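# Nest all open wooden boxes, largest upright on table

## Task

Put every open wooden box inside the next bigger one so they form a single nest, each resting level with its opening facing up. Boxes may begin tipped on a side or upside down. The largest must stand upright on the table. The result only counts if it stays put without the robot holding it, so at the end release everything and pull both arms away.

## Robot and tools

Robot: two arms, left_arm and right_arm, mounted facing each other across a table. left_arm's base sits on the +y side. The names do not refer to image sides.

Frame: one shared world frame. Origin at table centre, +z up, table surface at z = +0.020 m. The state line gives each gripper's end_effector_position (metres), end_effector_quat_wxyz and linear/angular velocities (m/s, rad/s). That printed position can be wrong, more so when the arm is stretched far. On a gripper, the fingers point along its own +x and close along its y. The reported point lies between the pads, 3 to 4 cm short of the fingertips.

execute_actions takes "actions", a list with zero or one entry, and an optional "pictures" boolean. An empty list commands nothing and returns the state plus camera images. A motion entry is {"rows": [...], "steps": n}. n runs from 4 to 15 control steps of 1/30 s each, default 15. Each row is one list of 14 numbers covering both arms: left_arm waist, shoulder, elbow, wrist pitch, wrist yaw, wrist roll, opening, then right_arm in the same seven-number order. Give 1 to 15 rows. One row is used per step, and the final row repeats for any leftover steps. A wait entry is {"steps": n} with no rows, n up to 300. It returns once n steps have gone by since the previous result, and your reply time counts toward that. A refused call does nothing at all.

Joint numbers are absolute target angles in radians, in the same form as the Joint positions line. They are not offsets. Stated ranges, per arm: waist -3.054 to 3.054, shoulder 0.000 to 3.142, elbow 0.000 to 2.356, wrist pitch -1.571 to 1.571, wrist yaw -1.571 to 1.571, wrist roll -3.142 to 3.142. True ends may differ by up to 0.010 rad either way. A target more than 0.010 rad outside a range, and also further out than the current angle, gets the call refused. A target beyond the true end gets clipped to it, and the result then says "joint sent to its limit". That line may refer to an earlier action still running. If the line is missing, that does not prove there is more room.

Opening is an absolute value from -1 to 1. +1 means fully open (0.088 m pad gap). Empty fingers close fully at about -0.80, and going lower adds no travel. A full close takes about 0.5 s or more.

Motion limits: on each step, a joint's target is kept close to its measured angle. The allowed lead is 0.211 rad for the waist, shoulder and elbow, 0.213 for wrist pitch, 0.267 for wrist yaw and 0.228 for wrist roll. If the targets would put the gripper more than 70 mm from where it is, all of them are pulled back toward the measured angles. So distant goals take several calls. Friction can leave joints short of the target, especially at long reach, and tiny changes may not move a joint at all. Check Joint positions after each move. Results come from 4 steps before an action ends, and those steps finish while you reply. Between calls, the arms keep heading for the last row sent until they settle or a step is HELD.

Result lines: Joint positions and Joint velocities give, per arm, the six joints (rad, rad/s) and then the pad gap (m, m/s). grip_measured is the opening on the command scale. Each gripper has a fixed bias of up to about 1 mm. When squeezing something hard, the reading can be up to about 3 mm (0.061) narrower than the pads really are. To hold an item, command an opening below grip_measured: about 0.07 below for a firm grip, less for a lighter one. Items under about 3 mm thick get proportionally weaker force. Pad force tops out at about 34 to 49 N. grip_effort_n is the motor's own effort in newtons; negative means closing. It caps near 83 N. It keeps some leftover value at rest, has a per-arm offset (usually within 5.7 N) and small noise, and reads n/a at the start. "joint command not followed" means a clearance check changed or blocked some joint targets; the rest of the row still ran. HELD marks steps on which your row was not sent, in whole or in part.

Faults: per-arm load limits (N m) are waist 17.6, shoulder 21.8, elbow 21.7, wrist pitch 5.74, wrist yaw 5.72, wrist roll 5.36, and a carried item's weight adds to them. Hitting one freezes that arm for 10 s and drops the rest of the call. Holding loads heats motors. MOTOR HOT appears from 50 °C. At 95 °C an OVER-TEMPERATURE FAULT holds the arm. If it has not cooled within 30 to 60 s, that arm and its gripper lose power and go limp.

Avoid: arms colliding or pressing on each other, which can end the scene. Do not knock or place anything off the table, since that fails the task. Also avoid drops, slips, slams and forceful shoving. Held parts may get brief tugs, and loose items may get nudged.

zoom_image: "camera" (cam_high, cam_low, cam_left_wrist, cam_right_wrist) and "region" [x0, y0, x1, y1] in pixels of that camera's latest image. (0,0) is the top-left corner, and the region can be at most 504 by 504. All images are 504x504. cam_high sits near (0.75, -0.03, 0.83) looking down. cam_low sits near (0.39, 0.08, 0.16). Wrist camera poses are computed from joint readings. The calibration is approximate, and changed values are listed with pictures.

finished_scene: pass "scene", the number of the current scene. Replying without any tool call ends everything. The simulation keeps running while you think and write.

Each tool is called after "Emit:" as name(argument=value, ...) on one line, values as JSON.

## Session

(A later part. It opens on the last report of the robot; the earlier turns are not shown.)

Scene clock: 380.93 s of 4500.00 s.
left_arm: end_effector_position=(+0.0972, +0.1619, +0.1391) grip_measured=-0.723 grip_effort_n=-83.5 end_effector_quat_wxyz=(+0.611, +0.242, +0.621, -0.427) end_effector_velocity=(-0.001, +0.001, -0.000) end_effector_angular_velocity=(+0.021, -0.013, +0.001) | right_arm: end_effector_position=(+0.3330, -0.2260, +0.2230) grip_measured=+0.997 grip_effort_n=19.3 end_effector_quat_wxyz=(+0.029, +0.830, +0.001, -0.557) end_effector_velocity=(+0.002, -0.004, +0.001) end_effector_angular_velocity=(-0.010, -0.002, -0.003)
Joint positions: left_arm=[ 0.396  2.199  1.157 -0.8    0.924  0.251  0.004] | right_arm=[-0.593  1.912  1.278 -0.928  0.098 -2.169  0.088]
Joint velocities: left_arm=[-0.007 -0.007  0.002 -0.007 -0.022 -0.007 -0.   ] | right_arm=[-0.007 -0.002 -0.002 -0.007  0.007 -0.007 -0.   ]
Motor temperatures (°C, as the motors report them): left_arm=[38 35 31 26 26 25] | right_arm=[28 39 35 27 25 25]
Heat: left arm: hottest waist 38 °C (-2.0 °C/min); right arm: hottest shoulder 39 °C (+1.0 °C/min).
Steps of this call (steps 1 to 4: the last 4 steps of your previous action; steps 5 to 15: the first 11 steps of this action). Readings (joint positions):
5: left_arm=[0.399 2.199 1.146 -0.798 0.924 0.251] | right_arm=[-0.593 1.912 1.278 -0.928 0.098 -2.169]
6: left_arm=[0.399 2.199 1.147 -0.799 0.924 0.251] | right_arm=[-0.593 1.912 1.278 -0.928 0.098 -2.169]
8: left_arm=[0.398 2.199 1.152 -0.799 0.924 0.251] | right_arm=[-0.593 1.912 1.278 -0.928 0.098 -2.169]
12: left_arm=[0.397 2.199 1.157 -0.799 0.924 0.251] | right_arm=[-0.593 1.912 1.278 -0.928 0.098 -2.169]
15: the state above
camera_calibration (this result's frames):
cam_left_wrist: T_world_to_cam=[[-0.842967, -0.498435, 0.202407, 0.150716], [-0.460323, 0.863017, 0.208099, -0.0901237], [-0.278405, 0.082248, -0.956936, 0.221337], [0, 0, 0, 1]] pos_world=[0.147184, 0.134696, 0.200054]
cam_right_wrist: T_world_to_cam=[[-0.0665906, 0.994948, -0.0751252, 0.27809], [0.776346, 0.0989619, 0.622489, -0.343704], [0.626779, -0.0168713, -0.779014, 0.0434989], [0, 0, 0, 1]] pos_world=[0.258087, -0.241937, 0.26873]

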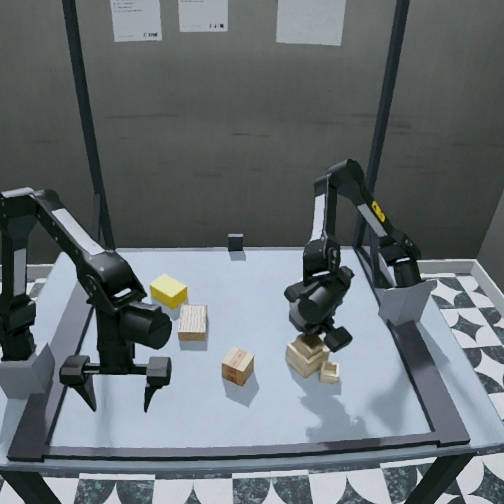

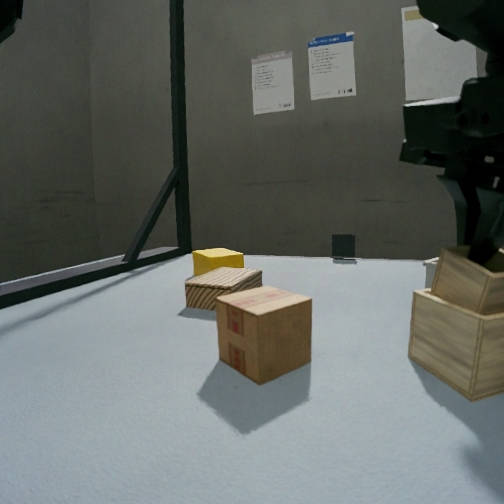

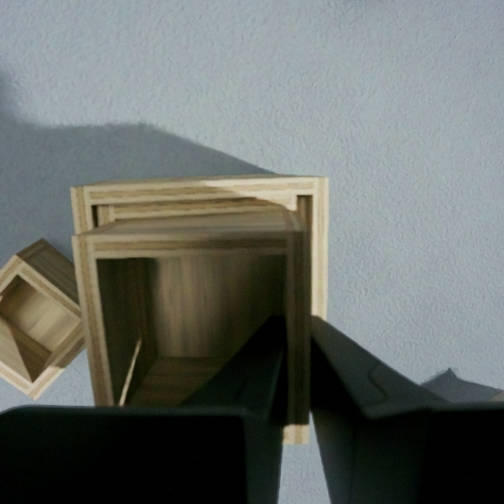

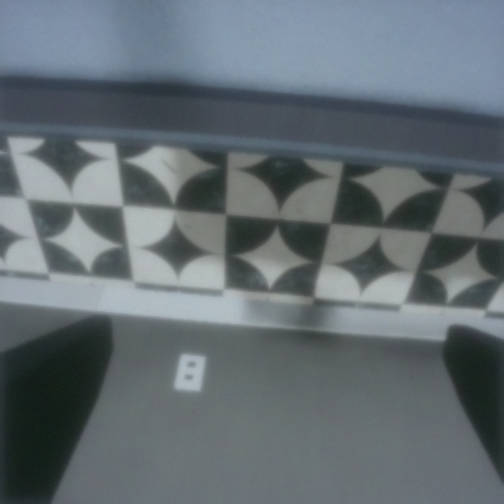

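Emit:
execute_actions(actions=[{"rows":[[0.385,2.225,1.16,-0.775,0.924,0.24,-0.78,-0.593,1.912,1.278,-0.928,0.098,-2.169,1]],"steps":15}])

Emit:
execute_actions(actions=[{"rows":[[0.386,2.215,1.158,-0.78,0.924,0.242,-0.65,-0.593,1.912,1.278,-0.928,0.098,-2.169,1],[0.386,2.215,1.158,-0.78,0.924,0.242,-0.55,-0.593,1.912,1.278,-0.928,0.098,-2.169,1]],"steps":15}])

Emit:
execute_actions(actions=[{"rows":[[0.43,2.11,1.13,-0.86,0.924,0.285,-0.55,-0.593,1.912,1.278,-0.928,0.098,-2.169,1]],"steps":15}])

Emit:
execute_actions(actions=[{"steps":10}], pictures=true)

Scene clock: 381.60 s of 4500.00 s.
left_arm: end_effector_position=(+0.0991, +0.1609, +0.1358) grip_measured=-0.723 grip_effort_n=-83.5 end_effector_quat_wxyz=(+0.612, +0.243, +0.620, -0.427) end_effector_velocity=(-0.003, +0.000, -0.000) end_effector_angular_velocity=(+0.003, +0.015, +0.024) | right_arm: end_effector_position=(+0.3330, -0.2260, +0.2230) grip_measured=+0.997 grip_effort_n=19.8 end_effector_quat_wxyz=(+0.029, +0.830, +0.001, -0.557) end_effector_velocity=(-0.002, +0.002, -0.001) end_effector_angular_velocity=(+0.020, +0.015, -0.003)
Joint positions: left_arm=[ 0.391  2.209  1.158 -0.783  0.924  0.244  0.004] | right_arm=[-0.593  1.912  1.278 -0.928  0.098 -2.169  0.088]
Joint velocities: left_arm=[-0.002 -0.002 -0.002 -0.007  0.007 -0.022 -0.   ] | right_arm=[-0.002 -0.002 -0.002  0.007 -0.022  0.007 -0.   ]
Motor temperatures (°C, as the motors report them): left_arm=[38 35 31 26 26 25] | right_arm=[28 39 35 27 25 25]
Heat: left arm: hottest waist 38 °C (-2.0 °C/min); right arm: hottest shoulder 39 °C (+1.0 °C/min).
Steps of this call (steps 1 to 4: the last 4 steps of your previous action; steps 5 to 9: the robot went on to your last target; steps 10 to 20: the first 11 steps of this action). Readings (joint positions):
10: left_arm=[0.395 2.200 1.158 -0.799 0.924 0.251] | right_arm=[-0.593 1.912 1.278 -0.928 0.098 -2.169]
11: left_arm=[0.394 2.202 1.158 -0.796 0.924 0.249] | right_arm=[-0.593 1.912 1.278 -0.928 0.098 -2.169]
13: left_arm=[0.390 2.207 1.158 -0.788 0.924 0.247] | right_arm=[-0.593 1.912 1.278 -0.928 0.098 -2.169]
17: left_arm=[0.391 2.209 1.158 -0.784 0.924 0.245] | right_arm=[-0.593 1.912 1.278 -0.928 0.098 -2.169]
20: the state above

Scene clock: 382.10 s of 4500.00 s.
left_arm: end_effector_position=(+0.0985, +0.1602, +0.1348) grip_measured=-0.568 grip_effort_n=15.1 end_effector_quat_wxyz=(+0.611, +0.245, +0.620, -0.428) end_effector_velocity=(-0.003, -0.001, +0.001) end_effector_angular_velocity=(-0.004, +0.005, -0.008) | right_arm: end_effector_position=(+0.3330, -0.2260, +0.2230) grip_measured=+0.997 grip_effort_n=19.3 end_effector_quat_wxyz=(+0.029, +0.830, +0.001, -0.557) end_effector_velocity=(-0.001, -0.002, -0.002) end_effector_angular_velocity=(-0.008, +0.013, +0.003)
Joint positions: left_arm=[ 0.387  2.209  1.158 -0.779  0.924  0.243  0.011] | right_arm=[-0.593  1.912  1.278 -0.928  0.098 -2.169  0.088]
Joint velocities: left_arm=[-0.002 -0.007 -0.002 -0.007  0.007  0.007  0.006] | right_arm=[-0.002  0.002 -0.002 -0.007 -0.007 -0.007 -0.   ]
Motor temperatures (°C, as the motors report them): left_arm=[38 35 31 26 26 25] | right_arm=[28 39 35 27 25 25]
Heat: left arm: hottest waist 38 °C (-2.0 °C/min); right arm: hottest shoulder 39 °C (+1.0 °C/min).
Steps of this call (steps 1 to 4: the last 4 steps of your previous action; steps 5 to 15: the first 11 steps of this action). Readings (joint positions):
5: left_arm=[0.391 2.209 1.158 -0.782 0.924 0.243] | right_arm=[-0.593 1.912 1.278 -0.928 0.098 -2.169]
6: left_arm=[0.391 2.209 1.158 -0.782 0.924 0.243] | right_arm=[-0.593 1.912 1.278 -0.928 0.098 -2.169]
8: left_arm=[0.389 2.209 1.158 -0.779 0.924 0.243] | right_arm=[-0.593 1.912 1.278 -0.928 0.098 -2.169]
12: left_arm=[0.387 2.209 1.158 -0.779 0.924 0.243] | right_arm=[-0.593 1.912 1.278 -0.928 0.098 -2.169]
15: the state above

Scene clock: 382.60 s of 4500.00 s.
left_arm: end_effector_position=(+0.0869, +0.1645, +0.1592) grip_measured=-0.553 grip_effort_n=15.1 end_effector_quat_wxyz=(+0.617, +0.240, +0.611, -0.434) end_effector_velocity=(-0.005, +0.008, +0.000) end_effector_angular_velocity=(+0.018, +0.014, +0.010) | right_arm: end_effector_position=(+0.3330, -0.2260, +0.2230) grip_measured=+0.997 grip_effort_n=19.8 end_effector_quat_wxyz=(+0.029, +0.830, +0.001, -0.557) end_effector_velocity=(-0.003, -0.004, -0.001) end_effector_angular_velocity=(-0.022, +0.018, +0.014)
Joint positions: left_arm=[ 0.425  2.125  1.138 -0.853  0.924  0.279  0.012] | right_arm=[-0.593  1.912  1.278 -0.928  0.098 -2.169  0.088]
Joint velocities: left_arm=[ 0.007 -0.012 -0.017 -0.037 -0.007  0.022 -0.   ] | right_arm=[-0.002 -0.002 -0.002 -0.022 -0.007 -0.022 -0.   ]
Motor temperatures (°C, as the motors report them): left_arm=[38 35 31 26 26 25] | right_arm=[28 39 35 27 25 25]
Heat: left arm: hottest waist 38 °C (-2.0 °C/min); right arm: hottest shoulder 39 °C (+1.0 °C/min).
Steps of this call (steps 1 to 4: the last 4 steps of your previous action; steps 5 to 15: the first 11 steps of this action). Readings (joint positions):
5: left_arm=[0.387 2.205 1.157 -0.784 0.924 0.247] | right_arm=[-0.593 1.912 1.278 -0.928 0.098 -2.169]
6: left_arm=[0.392 2.195 1.153 -0.803 0.924 0.254] | right_arm=[-0.593 1.912 1.278 -0.928 0.098 -2.169]
8: left_arm=[0.406 2.167 1.141 -0.832 0.924 0.265] | right_arm=[-0.593 1.912 1.278 -0.928 0.098 -2.169]
12: left_arm=[0.423 2.130 1.140 -0.848 0.924 0.277] | right_arm=[-0.593 1.912 1.278 -0.928 0.098 -2.169]
15: the state above

Scene clock: 382.93 s of 4500.00 s.
left_arm: end_effector_position=(+0.0861, +0.1652, +0.1596) grip_measured=-0.553 grip_effort_n=15.1 end_effector_quat_wxyz=(+0.617, +0.240, +0.612, -0.434) end_effector_velocity=(-0.002, +0.002, -0.001) end_effector_angular_velocity=(+0.013, +0.006, +0.024) | right_arm: end_effector_position=(+0.3330, -0.2260, +0.2230) grip_measured=+0.997 grip_effort_n=18.8 end_effector_quat_wxyz=(+0.029, +0.830, +0.001, -0.557) end_effector_velocity=(+0.002, +0.000, +0.001) end_effector_angular_velocity=(+0.009, +0.003, +0.003)
Joint positions: left_arm=[ 0.426  2.123  1.136 -0.857  0.924  0.282  0.012] | right_arm=[-0.593  1.912  1.278 -0.928  0.098 -2.169  0.088]
Joint velocities: left_arm=[-0.002 -0.007 -0.007 -0.007 -0.007 -0.022  0.   ] | right_arm=[-0.007 -0.002 -0.002  0.007 -0.007 -0.007 -0.   ]
Motor temperatures (°C, as the motors report them): left_arm=[38 35 31 26 26 25] | right_arm=[28 39 35 27 25 25]
Heat: left arm: hottest waist 38 °C (-2.0 °C/min); right arm: hottest shoulder 39 °C (+1.0 °C/min).
Kept back: nothing.
Steps of this call (steps 1 to 4: the last 4 steps of your previous action; steps 5 to 10: the robot went on to your last target). Readings (joint positions):
1: left_arm=[0.426 2.125 1.138 -0.854 0.924 0.280] | right_arm=[-0.593 1.912 1.278 -0.928 0.098 -2.169]
2: left_arm=[0.426 2.125 1.138 -0.855 0.924 0.280] | right_arm=[-0.593 1.912 1.278 -0.928 0.098 -2.169]
4: left_arm=[0.426 2.124 1.137 -0.856 0.924 0.281] | right_arm=[-0.593 1.912 1.278 -0.928 0.098 -2.169]
8: left_arm=[0.426 2.123 1.136 -0.857 0.924 0.282] | right_arm=[-0.593 1.912 1.278 -0.928 0.098 -2.169]
10: the state above
camera_calibration (this result's frames):
cam_left_wrist: T_world_to_cam=[[-0.848098, -0.489522, 0.202729, 0.137861], [-0.458175, 0.869738, 0.183391, -0.0997236], [-0.266094, 0.062648, -0.961909, 0.240539], [0, 0, 0, 1]] pos_world=[0.135235, 0.13915, 0.221717]
cam_right_wrist: T_world_to_cam=[[-0.0665906, 0.994948, -0.0751252, 0.27809], [0.776346, 0.0989619, 0.622489, -0.343704], [0.626779, -0.0168713, -0.779014, 0.0434989], [0, 0, 0, 1]] pos_world=[0.258087, -0.241937, 0.26873]

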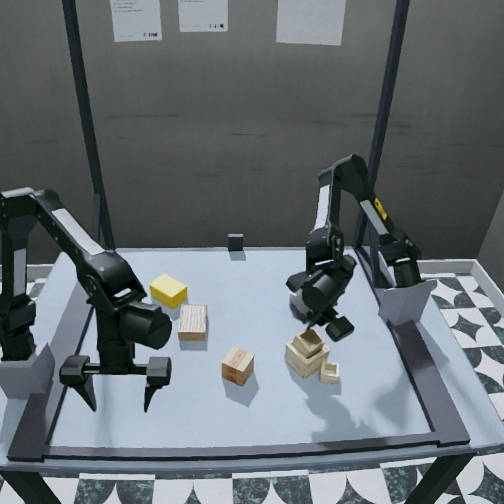

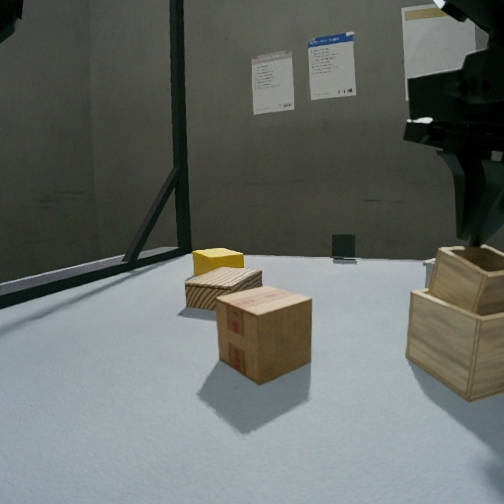

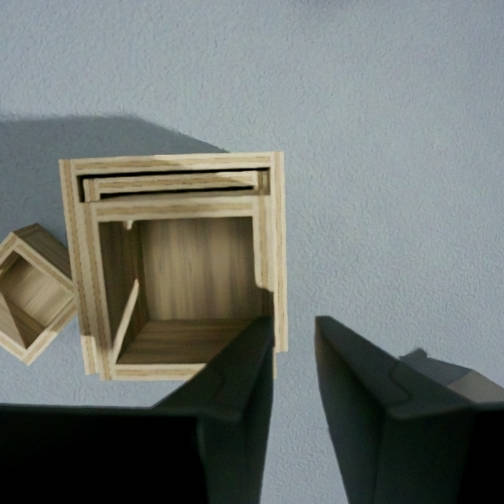

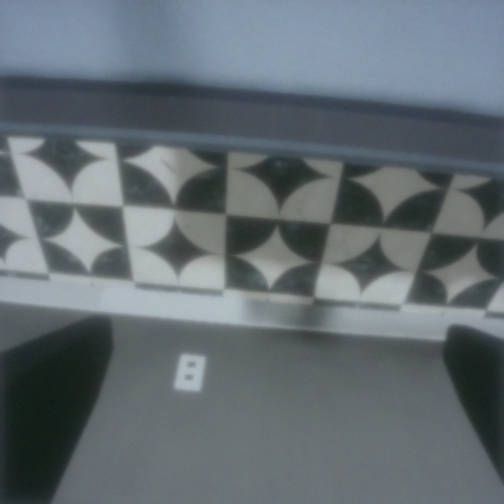

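Emit:
execute_actions(actions=[{"rows":[[0.478,2.285,1.30,-0.853,0.93,1.90,-0.3,-0.593,1.912,1.278,-0.928,0.098,-2.169,1]],"steps":15}])

Emit:
execute_actions(actions=[{"steps":45}], pictures=true)

Scene clock: 383.80 s of 4500.00 s.
left_arm: end_effector_position=(+0.1307, +0.1524, +0.1635) grip_measured=-0.317 grip_effort_n=15.6 end_effector_quat_wxyz=(+0.554, +0.377, +0.472, -0.573) end_effector_velocity=(+0.016, -0.010, +0.001) end_effector_angular_velocity=(-0.139, -0.430, -1.391) | right_arm: end_effector_position=(+0.3330, -0.2260, +0.2230) grip_measured=+0.997 grip_effort_n=19.3 end_effector_quat_wxyz=(+0.029, +0.830, +0.001, -0.557) end_effector_velocity=(-0.000, -0.002, +0.004) end_effector_angular_velocity=(+0.002, -0.008, -0.010)
Joint positions: left_arm=[ 0.475  2.267  1.282 -0.852  0.926  0.8    0.023] | right_arm=[-0.593  1.912  1.278 -0.928  0.098 -2.169  0.088]
Joint velocities: left_arm=[-0.002  0.051  0.081 -0.007 -0.022  1.443  0.005] | right_arm=[-0.002 -0.012 -0.002 -0.007  0.007  0.007 -0.   ]
Motor temperatures (°C, as the motors report them): left_arm=[38 35 31 26 26 25] | right_arm=[28 39 35 27 25 25]
Heat: left arm: hottest waist 38 °C (-2.0 °C/min); right arm: hottest shoulder 39 °C (+1.0 °C/min).
Steps of this call (steps 1 to 15: the robot went on to your last target; steps 16 to 26: the first 11 steps of this action). Readings (joint positions):
16: left_arm=[0.428 2.134 1.148 -0.867 0.924 0.310] | right_arm=[-0.593 1.912 1.278 -0.928 0.098 -2.169]
17: left_arm=[0.432 2.158 1.176 -0.870 0.926 0.363] | right_arm=[-0.593 1.912 1.278 -0.928 0.098 -2.169]
19: left_arm=[0.450 2.212 1.234 -0.849 0.926 0.461] | right_arm=[-0.593 1.912 1.278 -0.928 0.098 -2.169]
23: left_arm=[0.474 2.257 1.271 -0.852 0.926 0.654] | right_arm=[-0.593 1.912 1.278 -0.928 0.098 -2.169]
26: the state above

Scene clock: 385.30 s of 4500.00 s.
left_arm: end_effector_position=(+0.1327, +0.1511, +0.1635) grip_measured=-0.303 grip_effort_n=15.1 end_effector_quat_wxyz=(+0.276, +0.611, +0.103, -0.735) end_effector_velocity=(-0.004, +0.000, +0.000) end_effector_angular_velocity=(-0.000, +0.012, +0.009) | right_arm: end_effector_position=(+0.3330, -0.2260, +0.2230) grip_measured=+0.997 grip_effort_n=18.8 end_effector_quat_wxyz=(+0.029, +0.830, +0.001, -0.557) end_effector_velocity=(-0.005, +0.001, -0.002) end_effector_angular_velocity=(+0.016, +0.035, -0.005)
Joint positions: left_arm=[ 0.475  2.275  1.292 -0.852  0.926  1.897  0.024] | right_arm=[-0.593  1.912  1.278 -0.928  0.098 -2.169  0.088]
Joint velocities: left_arm=[-0.002 -0.007 -0.007 -0.007  0.007 -0.007 -0.   ] | right_arm=[-0.002 -0.002 -0.002 -0.007 -0.037  0.007 -0.   ]
Motor temperatures (°C, as the motors report them): left_arm=[38 35 31 25 26 25] | right_arm=[28 39 35 27 25 25]
Heat: left arm: hottest waist 38 °C (-2.0 °C/min); right arm: hottest shoulder 39 °C (+1.0 °C/min).
Kept back: nothing.
Steps of this call (steps 1 to 4: the last 4 steps of your previous action; steps 5 to 45: the robot went on to your last target). Readings (joint positions):
1: left_arm=[0.475 2.269 1.285 -0.852 0.926 0.849] | right_arm=[-0.593 1.912 1.278 -0.928 0.098 -2.169]
2: left_arm=[0.475 2.270 1.287 -0.852 0.926 0.897] | right_arm=[-0.593 1.912 1.278 -0.928 0.098 -2.169]
4: left_arm=[0.475 2.272 1.289 -0.852 0.926 0.995] | right_arm=[-0.593 1.912 1.278 -0.928 0.098 -2.169]
8: left_arm=[0.475 2.273 1.291 -0.852 0.926 1.189] | right_arm=[-0.593 1.912 1.278 -0.928 0.098 -2.169]
45: the state above
All arms were judged still, so your last target was given up. Only a new action makes them travel on or press farther. Fingers that are still opening or closing keep moving.
camera_calibration (this result's frames):
cam_left_wrist: T_world_to_cam=[[-0.508263, 0.832666, -0.219856, -0.00615513], [0.837484, 0.537388, 0.0991671, -0.174728], [0.200721, -0.133723, -0.970479, 0.226677], [0, 0, 0, 1]] pos_world=[0.0977046, 0.129334, 0.23596]
cam_right_wrist: T_world_to_cam=[[-0.0665906, 0.994948, -0.0751252, 0.27809], [0.776346, 0.0989619, 0.622489, -0.343704], [0.626779, -0.0168713, -0.779014, 0.0434989], [0, 0, 0, 1]] pos_world=[0.258087, -0.241937, 0.26873]

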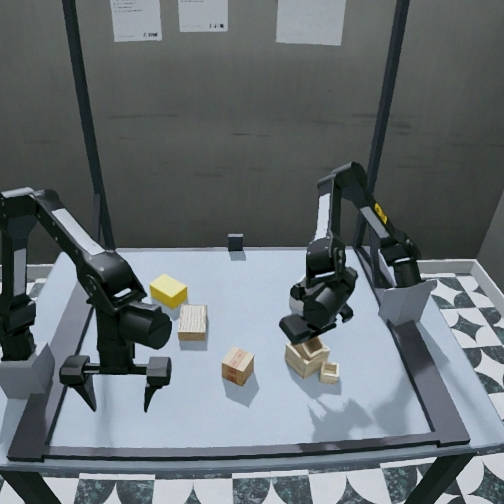

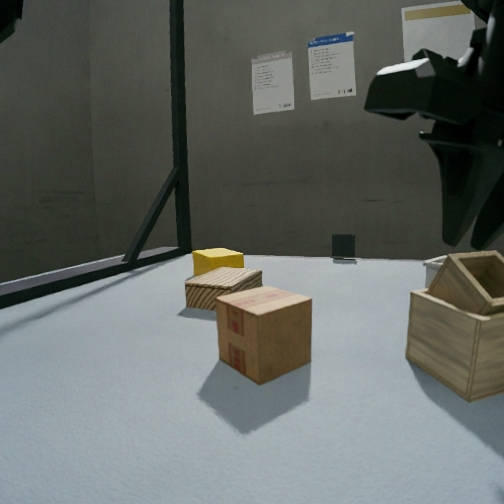

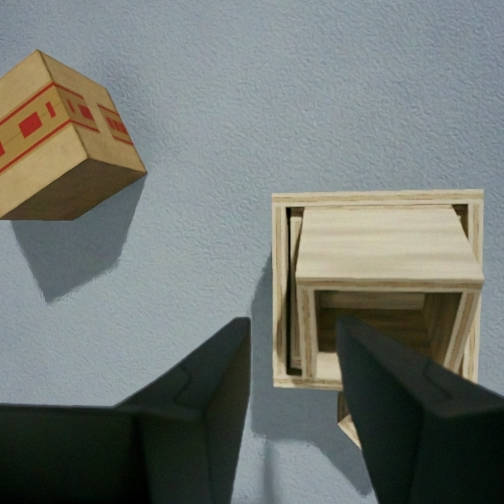

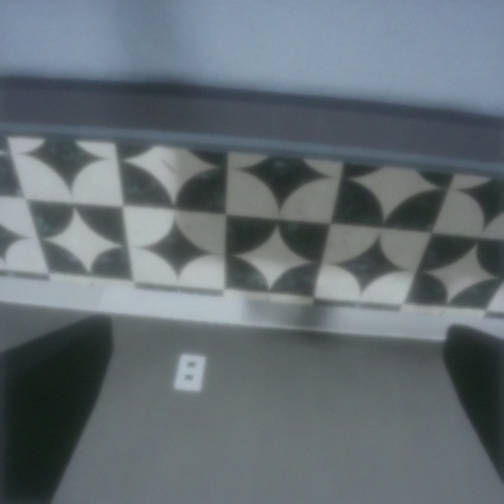

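Emit:
execute_actions(actions=[{"rows":[[0.473,2.135,1.125,-0.828,0.926,1.897,-0.85,-0.593,1.912,1.278,-0.928,0.098,-2.169,1]],"steps":15}])

Emit:
execute_actions(actions=[{"steps":10}], pictures=true)

Scene clock: 386.23 s of 4500.00 s.
left_arm: end_effector_position=(+0.1030, +0.1706, +0.1635) grip_measured=-0.789 grip_effort_n=-83.5 end_effector_quat_wxyz=(+0.276, +0.609, +0.108, -0.736) end_effector_velocity=(-0.016, +0.014, -0.005) end_effector_angular_velocity=(+0.009, +0.025, +0.021) | right_arm: end_effector_position=(+0.3330, -0.2260, +0.2230) grip_measured=+0.997 grip_effort_n=19.3 end_effector_quat_wxyz=(+0.029, +0.830, +0.001, -0.557) end_effector_velocity=(-0.001, -0.005, +0.001) end_effector_angular_velocity=(-0.025, +0.003, +0.013)
Joint positions: left_arm=[ 0.473  2.154  1.14  -0.832  0.927  1.897  0.   ] | right_arm=[-0.593  1.912  1.278 -0.928  0.098 -2.169  0.088]
Joint velocities: left_arm=[-0.002 -0.051 -0.085  0.007  0.007 -0.007 -0.   ] | right_arm=[-0.002 -0.007 -0.002 -0.022  0.007 -0.022 -0.   ]
Motor temperatures (°C, as the motors report them): left_arm=[38 35 31 25 26 25] | right_arm=[28 39 35 27 25 25]
Heat: left arm: hottest waist 38 °C (-2.0 °C/min); right arm: hottest shoulder 39 °C (+1.0 °C/min).
Steps of this call (steps 1 to 17: nothing new was sent; steps 18 to 28: the first 11 steps of this action). Readings (joint positions):
18: left_arm=[0.475 2.267 1.279 -0.843 0.927 1.897] | right_arm=[-0.593 1.912 1.278 -0.928 0.098 -2.169]
19: left_arm=[0.475 2.247 1.250 -0.834 0.927 1.897] | right_arm=[-0.593 1.912 1.278 -0.928 0.098 -2.169]
21: left_arm=[0.474 2.204 1.192 -0.845 0.927 1.897] | right_arm=[-0.593 1.912 1.278 -0.928 0.098 -2.169]
25: left_arm=[0.473 2.164 1.151 -0.834 0.927 1.897] | right_arm=[-0.593 1.912 1.278 -0.928 0.098 -2.169]
28: the state above

Scene clock: 386.57 s of 4500.00 s.
left_arm: end_effector_position=(+0.1014, +0.1721, +0.1631) grip_measured=-0.789 grip_effort_n=-83.5 end_effector_quat_wxyz=(+0.276, +0.608, +0.108, -0.736) end_effector_velocity=(-0.005, -0.000, -0.001) end_effector_angular_velocity=(+0.001, +0.009, -0.009) | right_arm: end_effector_position=(+0.3330, -0.2260, +0.2230) grip_measured=+0.997 grip_effort_n=19.3 end_effector_quat_wxyz=(+0.029, +0.830, +0.001, -0.557) end_effector_velocity=(-0.000, -0.004, +0.001) end_effector_angular_velocity=(-0.012, -0.002, +0.001)
Joint positions: left_arm=[ 0.473  2.148  1.131 -0.83   0.927  1.897  0.   ] | right_arm=[-0.593  1.912  1.278 -0.928  0.098 -2.169  0.088]
Joint velocities: left_arm=[-0.007 -0.007 -0.007 -0.007  0.007  0.007  0.   ] | right_arm=[-0.002 -0.007 -0.007 -0.007  0.007 -0.007 -0.   ]
Motor temperatures (°C, as the motors report them): left_arm=[38 35 31 25 26 25] | right_arm=[28 39 35 27 25 25]
Heat: left arm: hottest waist 38 °C (-2.0 °C/min); right arm: hottest shoulder 39 °C (+1.0 °C/min).
Kept back: nothing.
Steps of this call (steps 1 to 4: the last 4 steps of your previous action; steps 5 to 10: the robot went on to your last target). Readings (joint positions):
1: left_arm=[0.473 2.152 1.138 -0.831 0.927 1.897] | right_arm=[-0.593 1.912 1.278 -0.928 0.098 -2.169]
2: left_arm=[0.473 2.151 1.136 -0.831 0.927 1.897] | right_arm=[-0.593 1.912 1.278 -0.928 0.098 -2.169]
4: left_arm=[0.473 2.150 1.133 -0.831 0.927 1.897] | right_arm=[-0.593 1.912 1.278 -0.928 0.098 -2.169]
8: left_arm=[0.473 2.149 1.131 -0.830 0.927 1.897] | right_arm=[-0.593 1.912 1.278 -0.928 0.098 -2.169]
10: the state above
camera_calibration (this result's frames):
cam_left_wrist: T_world_to_cam=[[-0.515003, 0.831039, -0.210111, -0.0402394], [0.835238, 0.541622, 0.0949907, -0.159635], [0.192741, -0.126572, -0.973052, 0.235345], [0, 0, 0, 1]] pos_world=[0.0672489, 0.14969, 0.235712]
cam_right_wrist: T_world_to_cam=[[-0.0665906, 0.994948, -0.0751252, 0.27809], [0.776346, 0.0989619, 0.622489, -0.343704], [0.626779, -0.0168713, -0.779014, 0.0434989], [0, 0, 0, 1]] pos_world=[0.258087, -0.241937, 0.26873]

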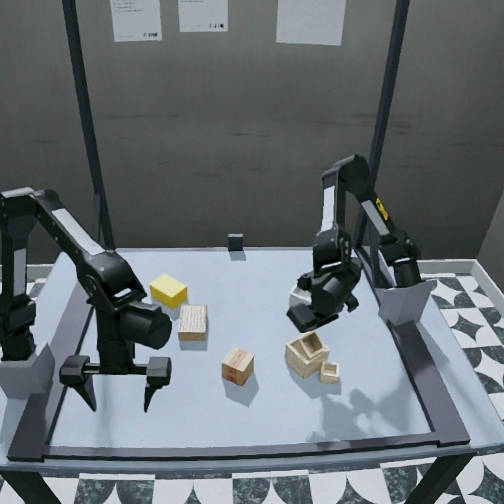

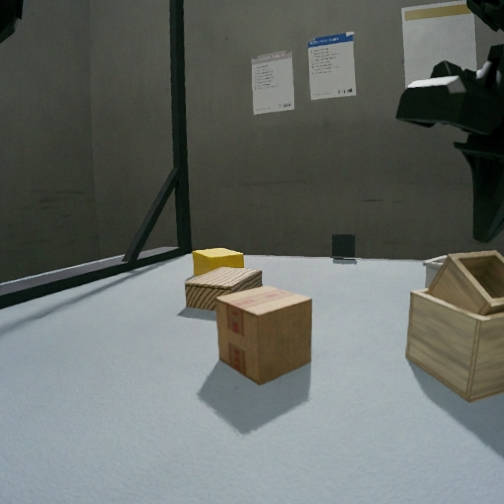

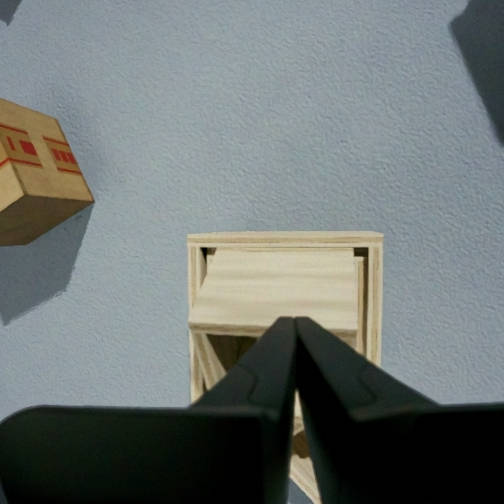

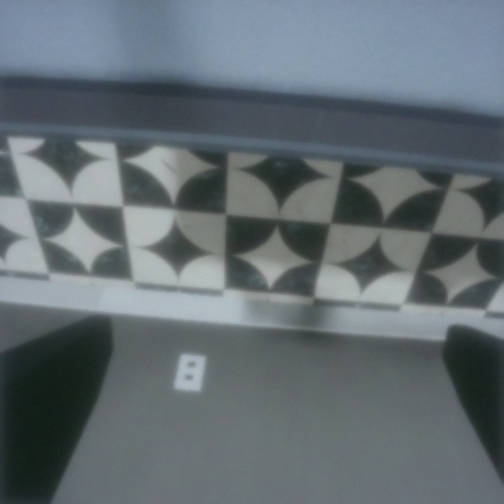

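Emit:
execute_actions(actions=[{"rows":[[0.448,2.205,1.145,-0.785,0.926,1.877,-0.85,-0.593,1.912,1.278,-0.928,0.098,-2.169,1]],"steps":15}], pictures=true)

Scene clock: 387.10 s of 4500.00 s.
left_arm: end_effector_position=(+0.1074, +0.1692, +0.1534) grip_measured=-0.789 grip_effort_n=-83.5 end_effector_quat_wxyz=(+0.274, +0.607, +0.109, -0.738) end_effector_velocity=(+0.000, -0.000, -0.002) end_effector_angular_velocity=(-0.000, +0.013, +0.020) | right_arm: end_effector_position=(+0.3330, -0.2260, +0.2230) grip_measured=+0.997 grip_effort_n=19.3 end_effector_quat_wxyz=(+0.029, +0.830, +0.001, -0.557) end_effector_velocity=(-0.001, -0.002, -0.000) end_effector_angular_velocity=(-0.004, +0.010, +0.004)
Joint positions: left_arm=[ 0.458  2.184  1.14  -0.792  0.931  1.881  0.   ] | right_arm=[-0.593  1.912  1.278 -0.928  0.098 -2.169  0.088]
Joint velocities: left_arm=[-0.002  0.007 -0.002  0.007  0.007 -0.022 -0.   ] | right_arm=[-0.002 -0.002 -0.002 -0.007 -0.007 -0.007 -0.   ]
Motor temperatures (°C, as the motors report them): left_arm=[38 35 31 25 26 25] | right_arm=[28 39 35 27 25 25]
Heat: left arm: hottest waist 38 °C (-2.0 °C/min); right arm: hottest shoulder 39 °C (+1.0 °C/min).
Steps of this call (steps 1 to 5: the robot went on to your last target; steps 6 to 16: the first 11 steps of this action). Readings (joint positions):
6: left_arm=[0.472 2.150 1.131 -0.826 0.927 1.896] | right_arm=[-0.593 1.912 1.278 -0.928 0.098 -2.169]
7: left_arm=[0.469 2.155 1.131 -0.816 0.927 1.893] | right_arm=[-0.593 1.912 1.278 -0.928 0.098 -2.169]
9: left_arm=[0.460 2.169 1.135 -0.802 0.927 1.888] | right_arm=[-0.593 1.912 1.278 -0.928 0.098 -2.169]
13: left_arm=[0.458 2.183 1.139 -0.792 0.931 1.883] | right_arm=[-0.593 1.912 1.278 -0.928 0.098 -2.169]
16: the state above
camera_calibration (this result's frames):
cam_left_wrist: T_world_to_cam=[[-0.513568, 0.83303, -0.205691, -0.0379773], [0.837015, 0.539124, 0.093552, -0.16167], [0.188824, -0.124121, -0.974135, 0.224649], [0, 0, 0, 1]] pos_world=[0.073397, 0.14668, 0.226151]
cam_right_wrist: T_world_to_cam=[[-0.0665906, 0.994948, -0.0751252, 0.27809], [0.776346, 0.0989619, 0.622489, -0.343704], [0.626779, -0.0168713, -0.779014, 0.0434989], [0, 0, 0, 1]] pos_world=[0.258087, -0.241937, 0.26873]

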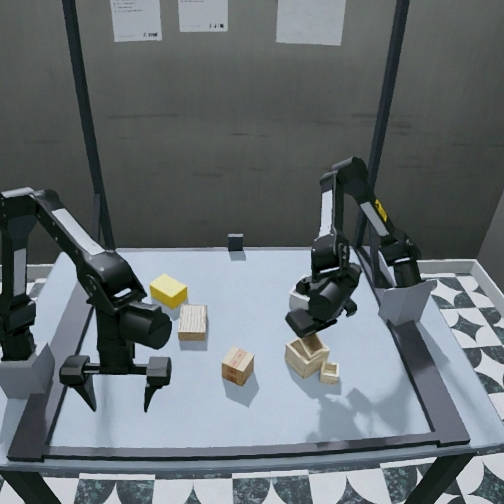

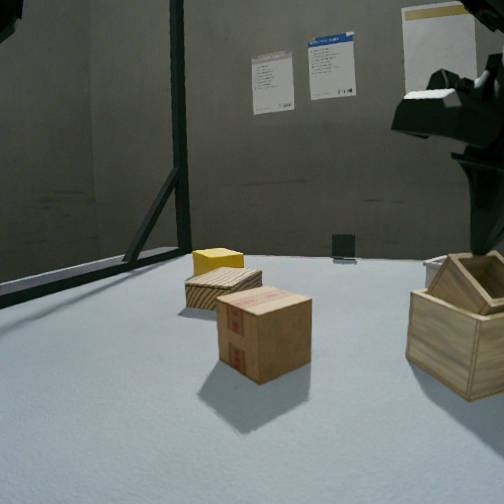

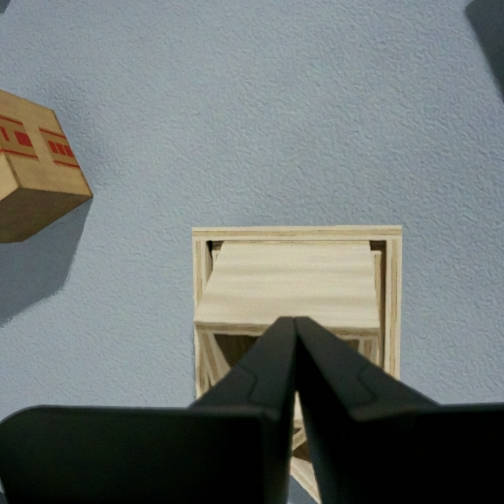

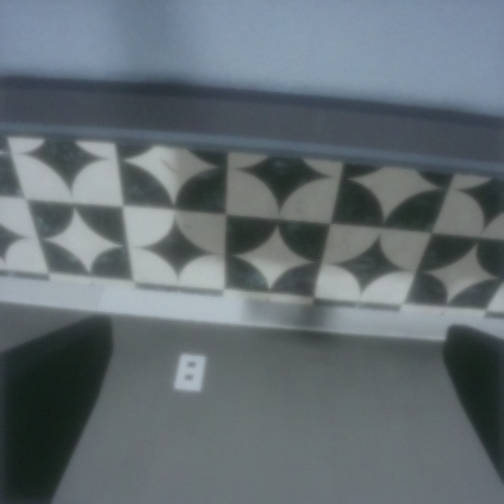

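Emit:
execute_actions(actions=[{"rows":[[0.44,2.205,1.135,-0.765,0.926,1.865,-0.85,-0.593,1.912,1.278,-0.928,0.098,-2.169,1]],"steps":15}], pictures=true)

Scene clock: 387.60 s of 4500.00 s.
left_arm: end_effector_position=(+0.1090, +0.1674, +0.1537) grip_measured=-0.789 grip_effort_n=-83.5 end_effector_quat_wxyz=(+0.277, +0.608, +0.107, -0.736) end_effector_velocity=(+0.002, +0.000, -0.000) end_effector_angular_velocity=(+0.015, -0.015, +0.014) | right_arm: end_effector_position=(+0.3330, -0.2260, +0.2230) grip_measured=+0.997 grip_effort_n=19.3 end_effector_quat_wxyz=(+0.029, +0.830, +0.001, -0.557) end_effector_velocity=(-0.005, -0.005, -0.003) end_effector_angular_velocity=(-0.013, +0.033, +0.002)
Joint positions: left_arm=[ 0.458  2.185  1.14  -0.778  0.934  1.869  0.   ] | right_arm=[-0.593  1.912  1.278 -0.928  0.098 -2.169  0.088]
Joint velocities: left_arm=[-0.002 -0.002  0.002  0.007 -0.022 -0.022 -0.   ] | right_arm=[-0.002 -0.002 -0.007 -0.022 -0.022 -0.007 -0.   ]
Motor temperatures (°C, as the motors report them): left_arm=[38 35 31 25 26 25] | right_arm=[28 39 35 27 25 25]
Heat: left arm: hottest waist 38 °C (-2.0 °C/min); right arm: hottest shoulder 39 °C (+1.0 °C/min).
Steps of this call (steps 1 to 4: the last 4 steps of your previous action; steps 5 to 15: the first 11 steps of this action). Readings (joint positions):
5: left_arm=[0.458 2.185 1.140 -0.791 0.931 1.879] | right_arm=[-0.593 1.912 1.278 -0.928 0.098 -2.169]
6: left_arm=[0.458 2.185 1.140 -0.789 0.932 1.876] | right_arm=[-0.593 1.912 1.278 -0.928 0.098 -2.169]
8: left_arm=[0.458 2.185 1.140 -0.782 0.933 1.873] | right_arm=[-0.593 1.912 1.278 -0.928 0.098 -2.169]
12: left_arm=[0.458 2.185 1.140 -0.778 0.934 1.870] | right_arm=[-0.593 1.912 1.278 -0.928 0.098 -2.169]
15: the state above
camera_calibration (this result's frames):
cam_left_wrist: T_world_to_cam=[[-0.515226, 0.829895, -0.214049, -0.0336127], [0.834962, 0.542379, 0.0930764, -0.162373], [0.19334, -0.130768, -0.972378, 0.224684], [0, 0, 0, 1]] pos_world=[0.0748165, 0.145344, 0.226397]
cam_right_wrist: T_world_to_cam=[[-0.0665906, 0.994948, -0.0751252, 0.27809], [0.776346, 0.0989619, 0.622489, -0.343704], [0.626779, -0.0168713, -0.779014, 0.0434989], [0, 0, 0, 1]] pos_world=[0.258087, -0.241937, 0.26873]

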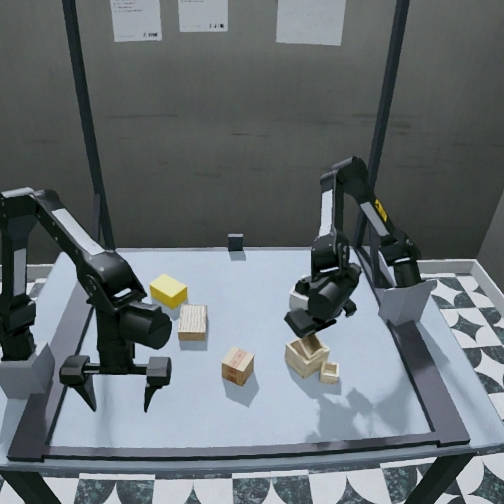

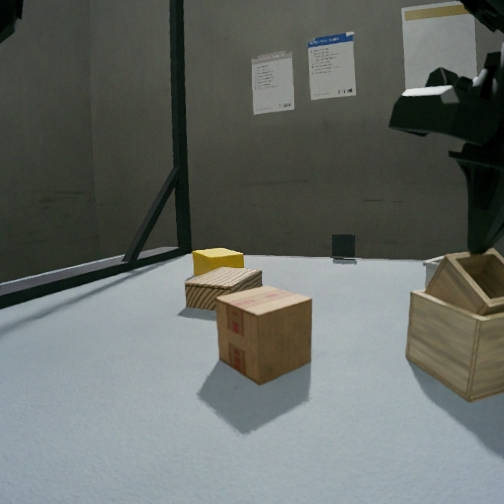

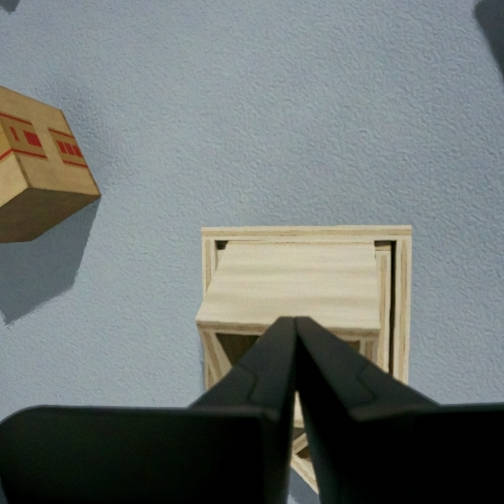

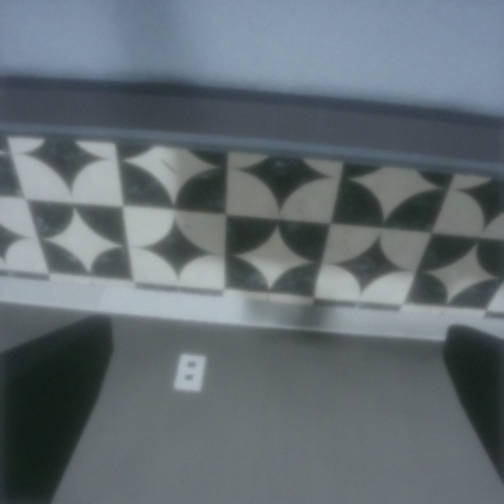

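Emit:
execute_actions(actions=[{"rows":[[0.47,2.16,1.135,-0.815,0.926,1.6,-0.85,-0.593,1.912,1.278,-0.928,0.098,-2.169,1]],"steps":8}])

Emit:
execute_actions(actions=[{"rows":[[0.47,2.16,1.135,-0.815,0.926,0.31,-0.25,-0.593,1.912,1.278,-0.928,0.098,-2.169,1]],"steps":15}])

Emit:
execute_actions(actions=[{"steps":45}], pictures=true)

Scene clock: 388.13 s of 4500.00 s.
left_arm: end_effector_position=(+0.1077, +0.1692, +0.1547) grip_measured=-0.789 grip_effort_n=-83.5 end_effector_quat_wxyz=(+0.326, +0.582, +0.171, -0.725) end_effector_velocity=(+0.000, +0.022, +0.007) end_effector_angular_velocity=(+0.140, +0.265, +0.902) | right_arm: end_effector_position=(+0.3330, -0.2260, +0.2230) grip_measured=+0.997 grip_effort_n=19.3 end_effector_quat_wxyz=(+0.029, +0.830, +0.001, -0.557) end_effector_velocity=(-0.001, -0.000, +0.001) end_effector_angular_velocity=(-0.000, +0.008, +0.005)
Joint positions: left_arm=[ 0.461  2.181  1.14  -0.793  0.93   1.71   0.   ] | right_arm=[-0.593  1.912  1.278 -0.928  0.098 -2.169  0.088]
Joint velocities: left_arm=[ 0.051 -0.002 -0.007 -0.11  -0.037 -0.828 -0.   ] | right_arm=[-0.002 -0.002  0.002 -0.007 -0.007 -0.007 -0.   ]
Motor temperatures (°C, as the motors report them): left_arm=[38 35 31 26 26 25] | right_arm=[28 39 35 27 25 25]
Heat: left arm: hottest waist 38 °C (-2.0 °C/min); right arm: hottest shoulder 39 °C (+1.0 °C/min).
Steps of this call (steps 1 to 4: the last 4 steps of your previous action; steps 5 to 12: the robot went on to your last target; steps 13 to 16: the first 4 steps of this action). Readings (joint positions):
13: left_arm=[0.458 2.183 1.140 -0.778 0.934 1.841] | right_arm=[-0.593 1.912 1.278 -0.928 0.098 -2.169]
14: left_arm=[0.460 2.181 1.140 -0.782 0.933 1.787] | right_arm=[-0.593 1.912 1.278 -0.928 0.098 -2.169]
16: the state above

Scene clock: 388.63 s of 4500.00 s.
left_arm: end_effector_position=(+0.1054, +0.1706, +0.1573) grip_measured=-0.287 grip_effort_n=15.6 end_effector_quat_wxyz=(+0.483, +0.459, +0.380, -0.642) end_effector_velocity=(-0.000, +0.002, +0.000) end_effector_angular_velocity=(+0.172, +0.395, +1.401) | right_arm: end_effector_position=(+0.3330, -0.2260, +0.2230) grip_measured=+0.997 grip_effort_n=19.3 end_effector_quat_wxyz=(+0.029, +0.830, +0.001, -0.557) end_effector_velocity=(+0.002, +0.001, +0.002) end_effector_angular_velocity=(+0.013, +0.000, +0.004)
Joint positions: left_arm=[ 0.465  2.173  1.14  -0.813  0.93   1.117  0.025] | right_arm=[-0.593  1.912  1.278 -0.928  0.098 -2.169  0.088]
Joint velocities: left_arm=[ 0.002 -0.002 -0.002 -0.007 -0.007 -1.458  0.013] | right_arm=[-0.007 -0.002  0.002  0.007 -0.007 -0.007 -0.   ]
Motor temperatures (°C, as the motors report them): left_arm=[38 35 31 26 26 25] | right_arm=[28 39 35 27 25 25]
Heat: left arm: hottest waist 38 °C (-2.0 °C/min); right arm: hottest shoulder 39 °C (+1.0 °C/min).
Steps of this call (steps 1 to 4: the last 4 steps of your previous action; steps 5 to 15: the first 11 steps of this action). Readings (joint positions):
5: left_arm=[0.463 2.176 1.140 -0.808 0.930 1.607] | right_arm=[-0.593 1.912 1.278 -0.928 0.098 -2.169]
6: left_arm=[0.463 2.175 1.140 -0.810 0.930 1.555] | right_arm=[-0.593 1.912 1.278 -0.928 0.098 -2.169]
8: left_arm=[0.464 2.174 1.140 -0.811 0.930 1.457] | right_arm=[-0.593 1.912 1.278 -0.928 0.098 -2.169]
12: left_arm=[0.465 2.173 1.140 -0.813 0.930 1.263] | right_arm=[-0.593 1.912 1.278 -0.928 0.098 -2.169]
15: the state above

Scene clock: 390.13 s of 4500.00 s.
left_arm: end_effector_position=(+0.1054, +0.1706, +0.1575) grip_measured=-0.253 grip_effort_n=15.6 end_effector_quat_wxyz=(+0.624, +0.233, +0.601, -0.442) end_effector_velocity=(-0.001, +0.002, -0.001) end_effector_angular_velocity=(+0.013, +0.007, +0.024) | right_arm: end_effector_position=(+0.3330, -0.2260, +0.2230) grip_measured=+0.997 grip_effort_n=19.3 end_effector_quat_wxyz=(+0.029, +0.830, +0.001, -0.557) end_effector_velocity=(-0.001, -0.006, -0.002) end_effector_angular_velocity=(-0.024, +0.021, +0.008)
Joint positions: left_arm=[ 0.465  2.173  1.14  -0.813  0.93   0.313  0.027] | right_arm=[-0.593  1.912  1.278 -0.928  0.098 -2.169  0.088]
Joint velocities: left_arm=[-0.002 -0.002 -0.002 -0.007 -0.007 -0.022  0.   ] | right_arm=[-0.007  0.002 -0.002 -0.022 -0.007 -0.022 -0.   ]
Motor temperatures (°C, as the motors report them): left_arm=[38 35 31 25 26 25] | right_arm=[28 39 35 27 25 25]
Heat: left arm: hottest waist 38 °C (-2.0 °C/min); right arm: hottest shoulder 39 °C (+1.0 °C/min).
Kept back: nothing.
Steps of this call (steps 1 to 4: the last 4 steps of your previous action; steps 5 to 45: the robot went on to your last target). Readings (joint positions):
1: left_arm=[0.465 2.173 1.140 -0.813 0.930 1.068] | right_arm=[-0.593 1.912 1.278 -0.928 0.098 -2.169]
2: left_arm=[0.465 2.173 1.140 -0.813 0.930 1.020] | right_arm=[-0.593 1.912 1.278 -0.928 0.098 -2.169]
4: left_arm=[0.465 2.173 1.140 -0.813 0.930 0.923] | right_arm=[-0.593 1.912 1.278 -0.928 0.098 -2.169]
8: left_arm=[0.465 2.173 1.140 -0.813 0.930 0.728] | right_arm=[-0.593 1.912 1.278 -0.928 0.098 -2.169]
45: the state above
All arms were judged still, so your last target was given up. Only a new action makes them travel on or press farther. Fingers that are still opening or closing keep moving.
camera_calibration (this result's frames):
cam_left_wrist: T_world_to_cam=[[-0.850527, -0.483272, 0.20749, 0.155665], [-0.460283, 0.874854, 0.150895, -0.0907286], [-0.254447, 0.0328357, -0.966529, 0.24785], [0, 0, 0, 1]] pos_world=[0.153701, 0.146464, 0.220946]
cam_right_wrist: T_world_to_cam=[[-0.0665906, 0.994948, -0.0751252, 0.27809], [0.776346, 0.0989619, 0.622489, -0.343704], [0.626779, -0.0168713, -0.779014, 0.0434989], [0, 0, 0, 1]] pos_world=[0.258087, -0.241937, 0.26873]

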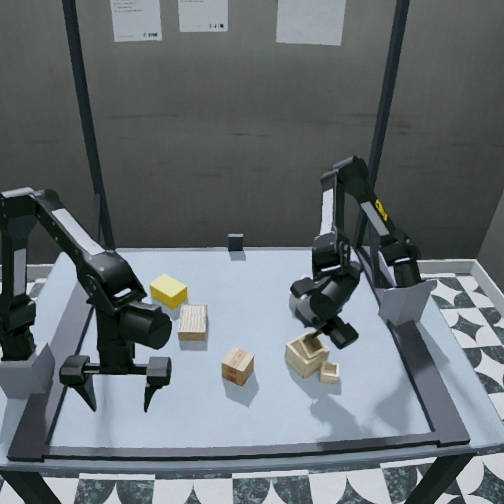

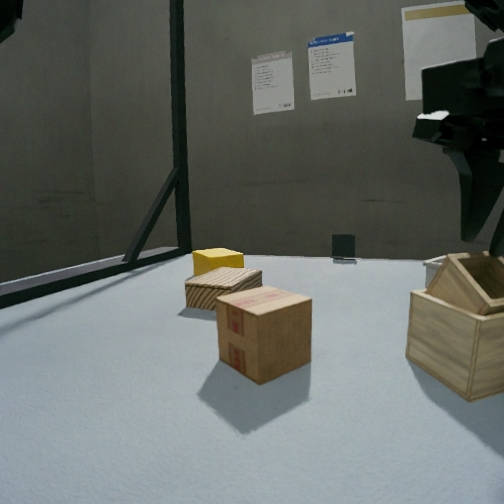

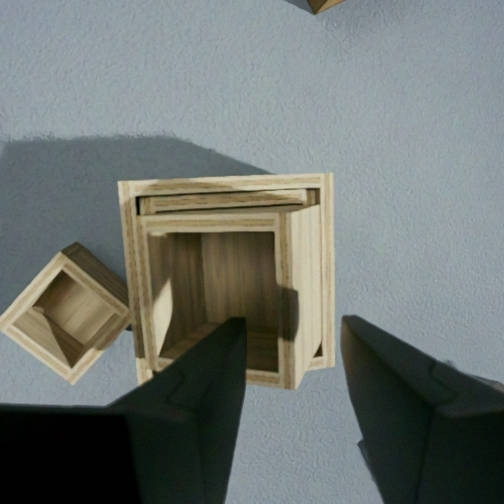

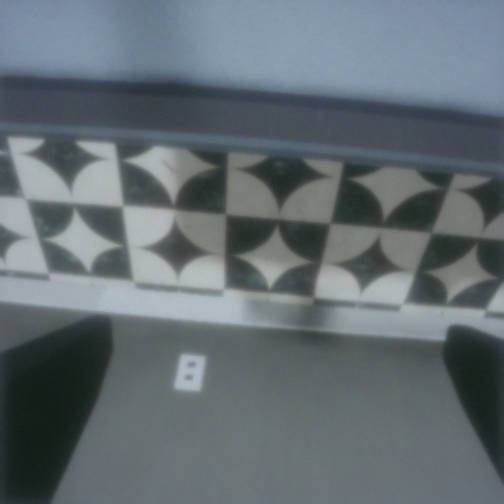

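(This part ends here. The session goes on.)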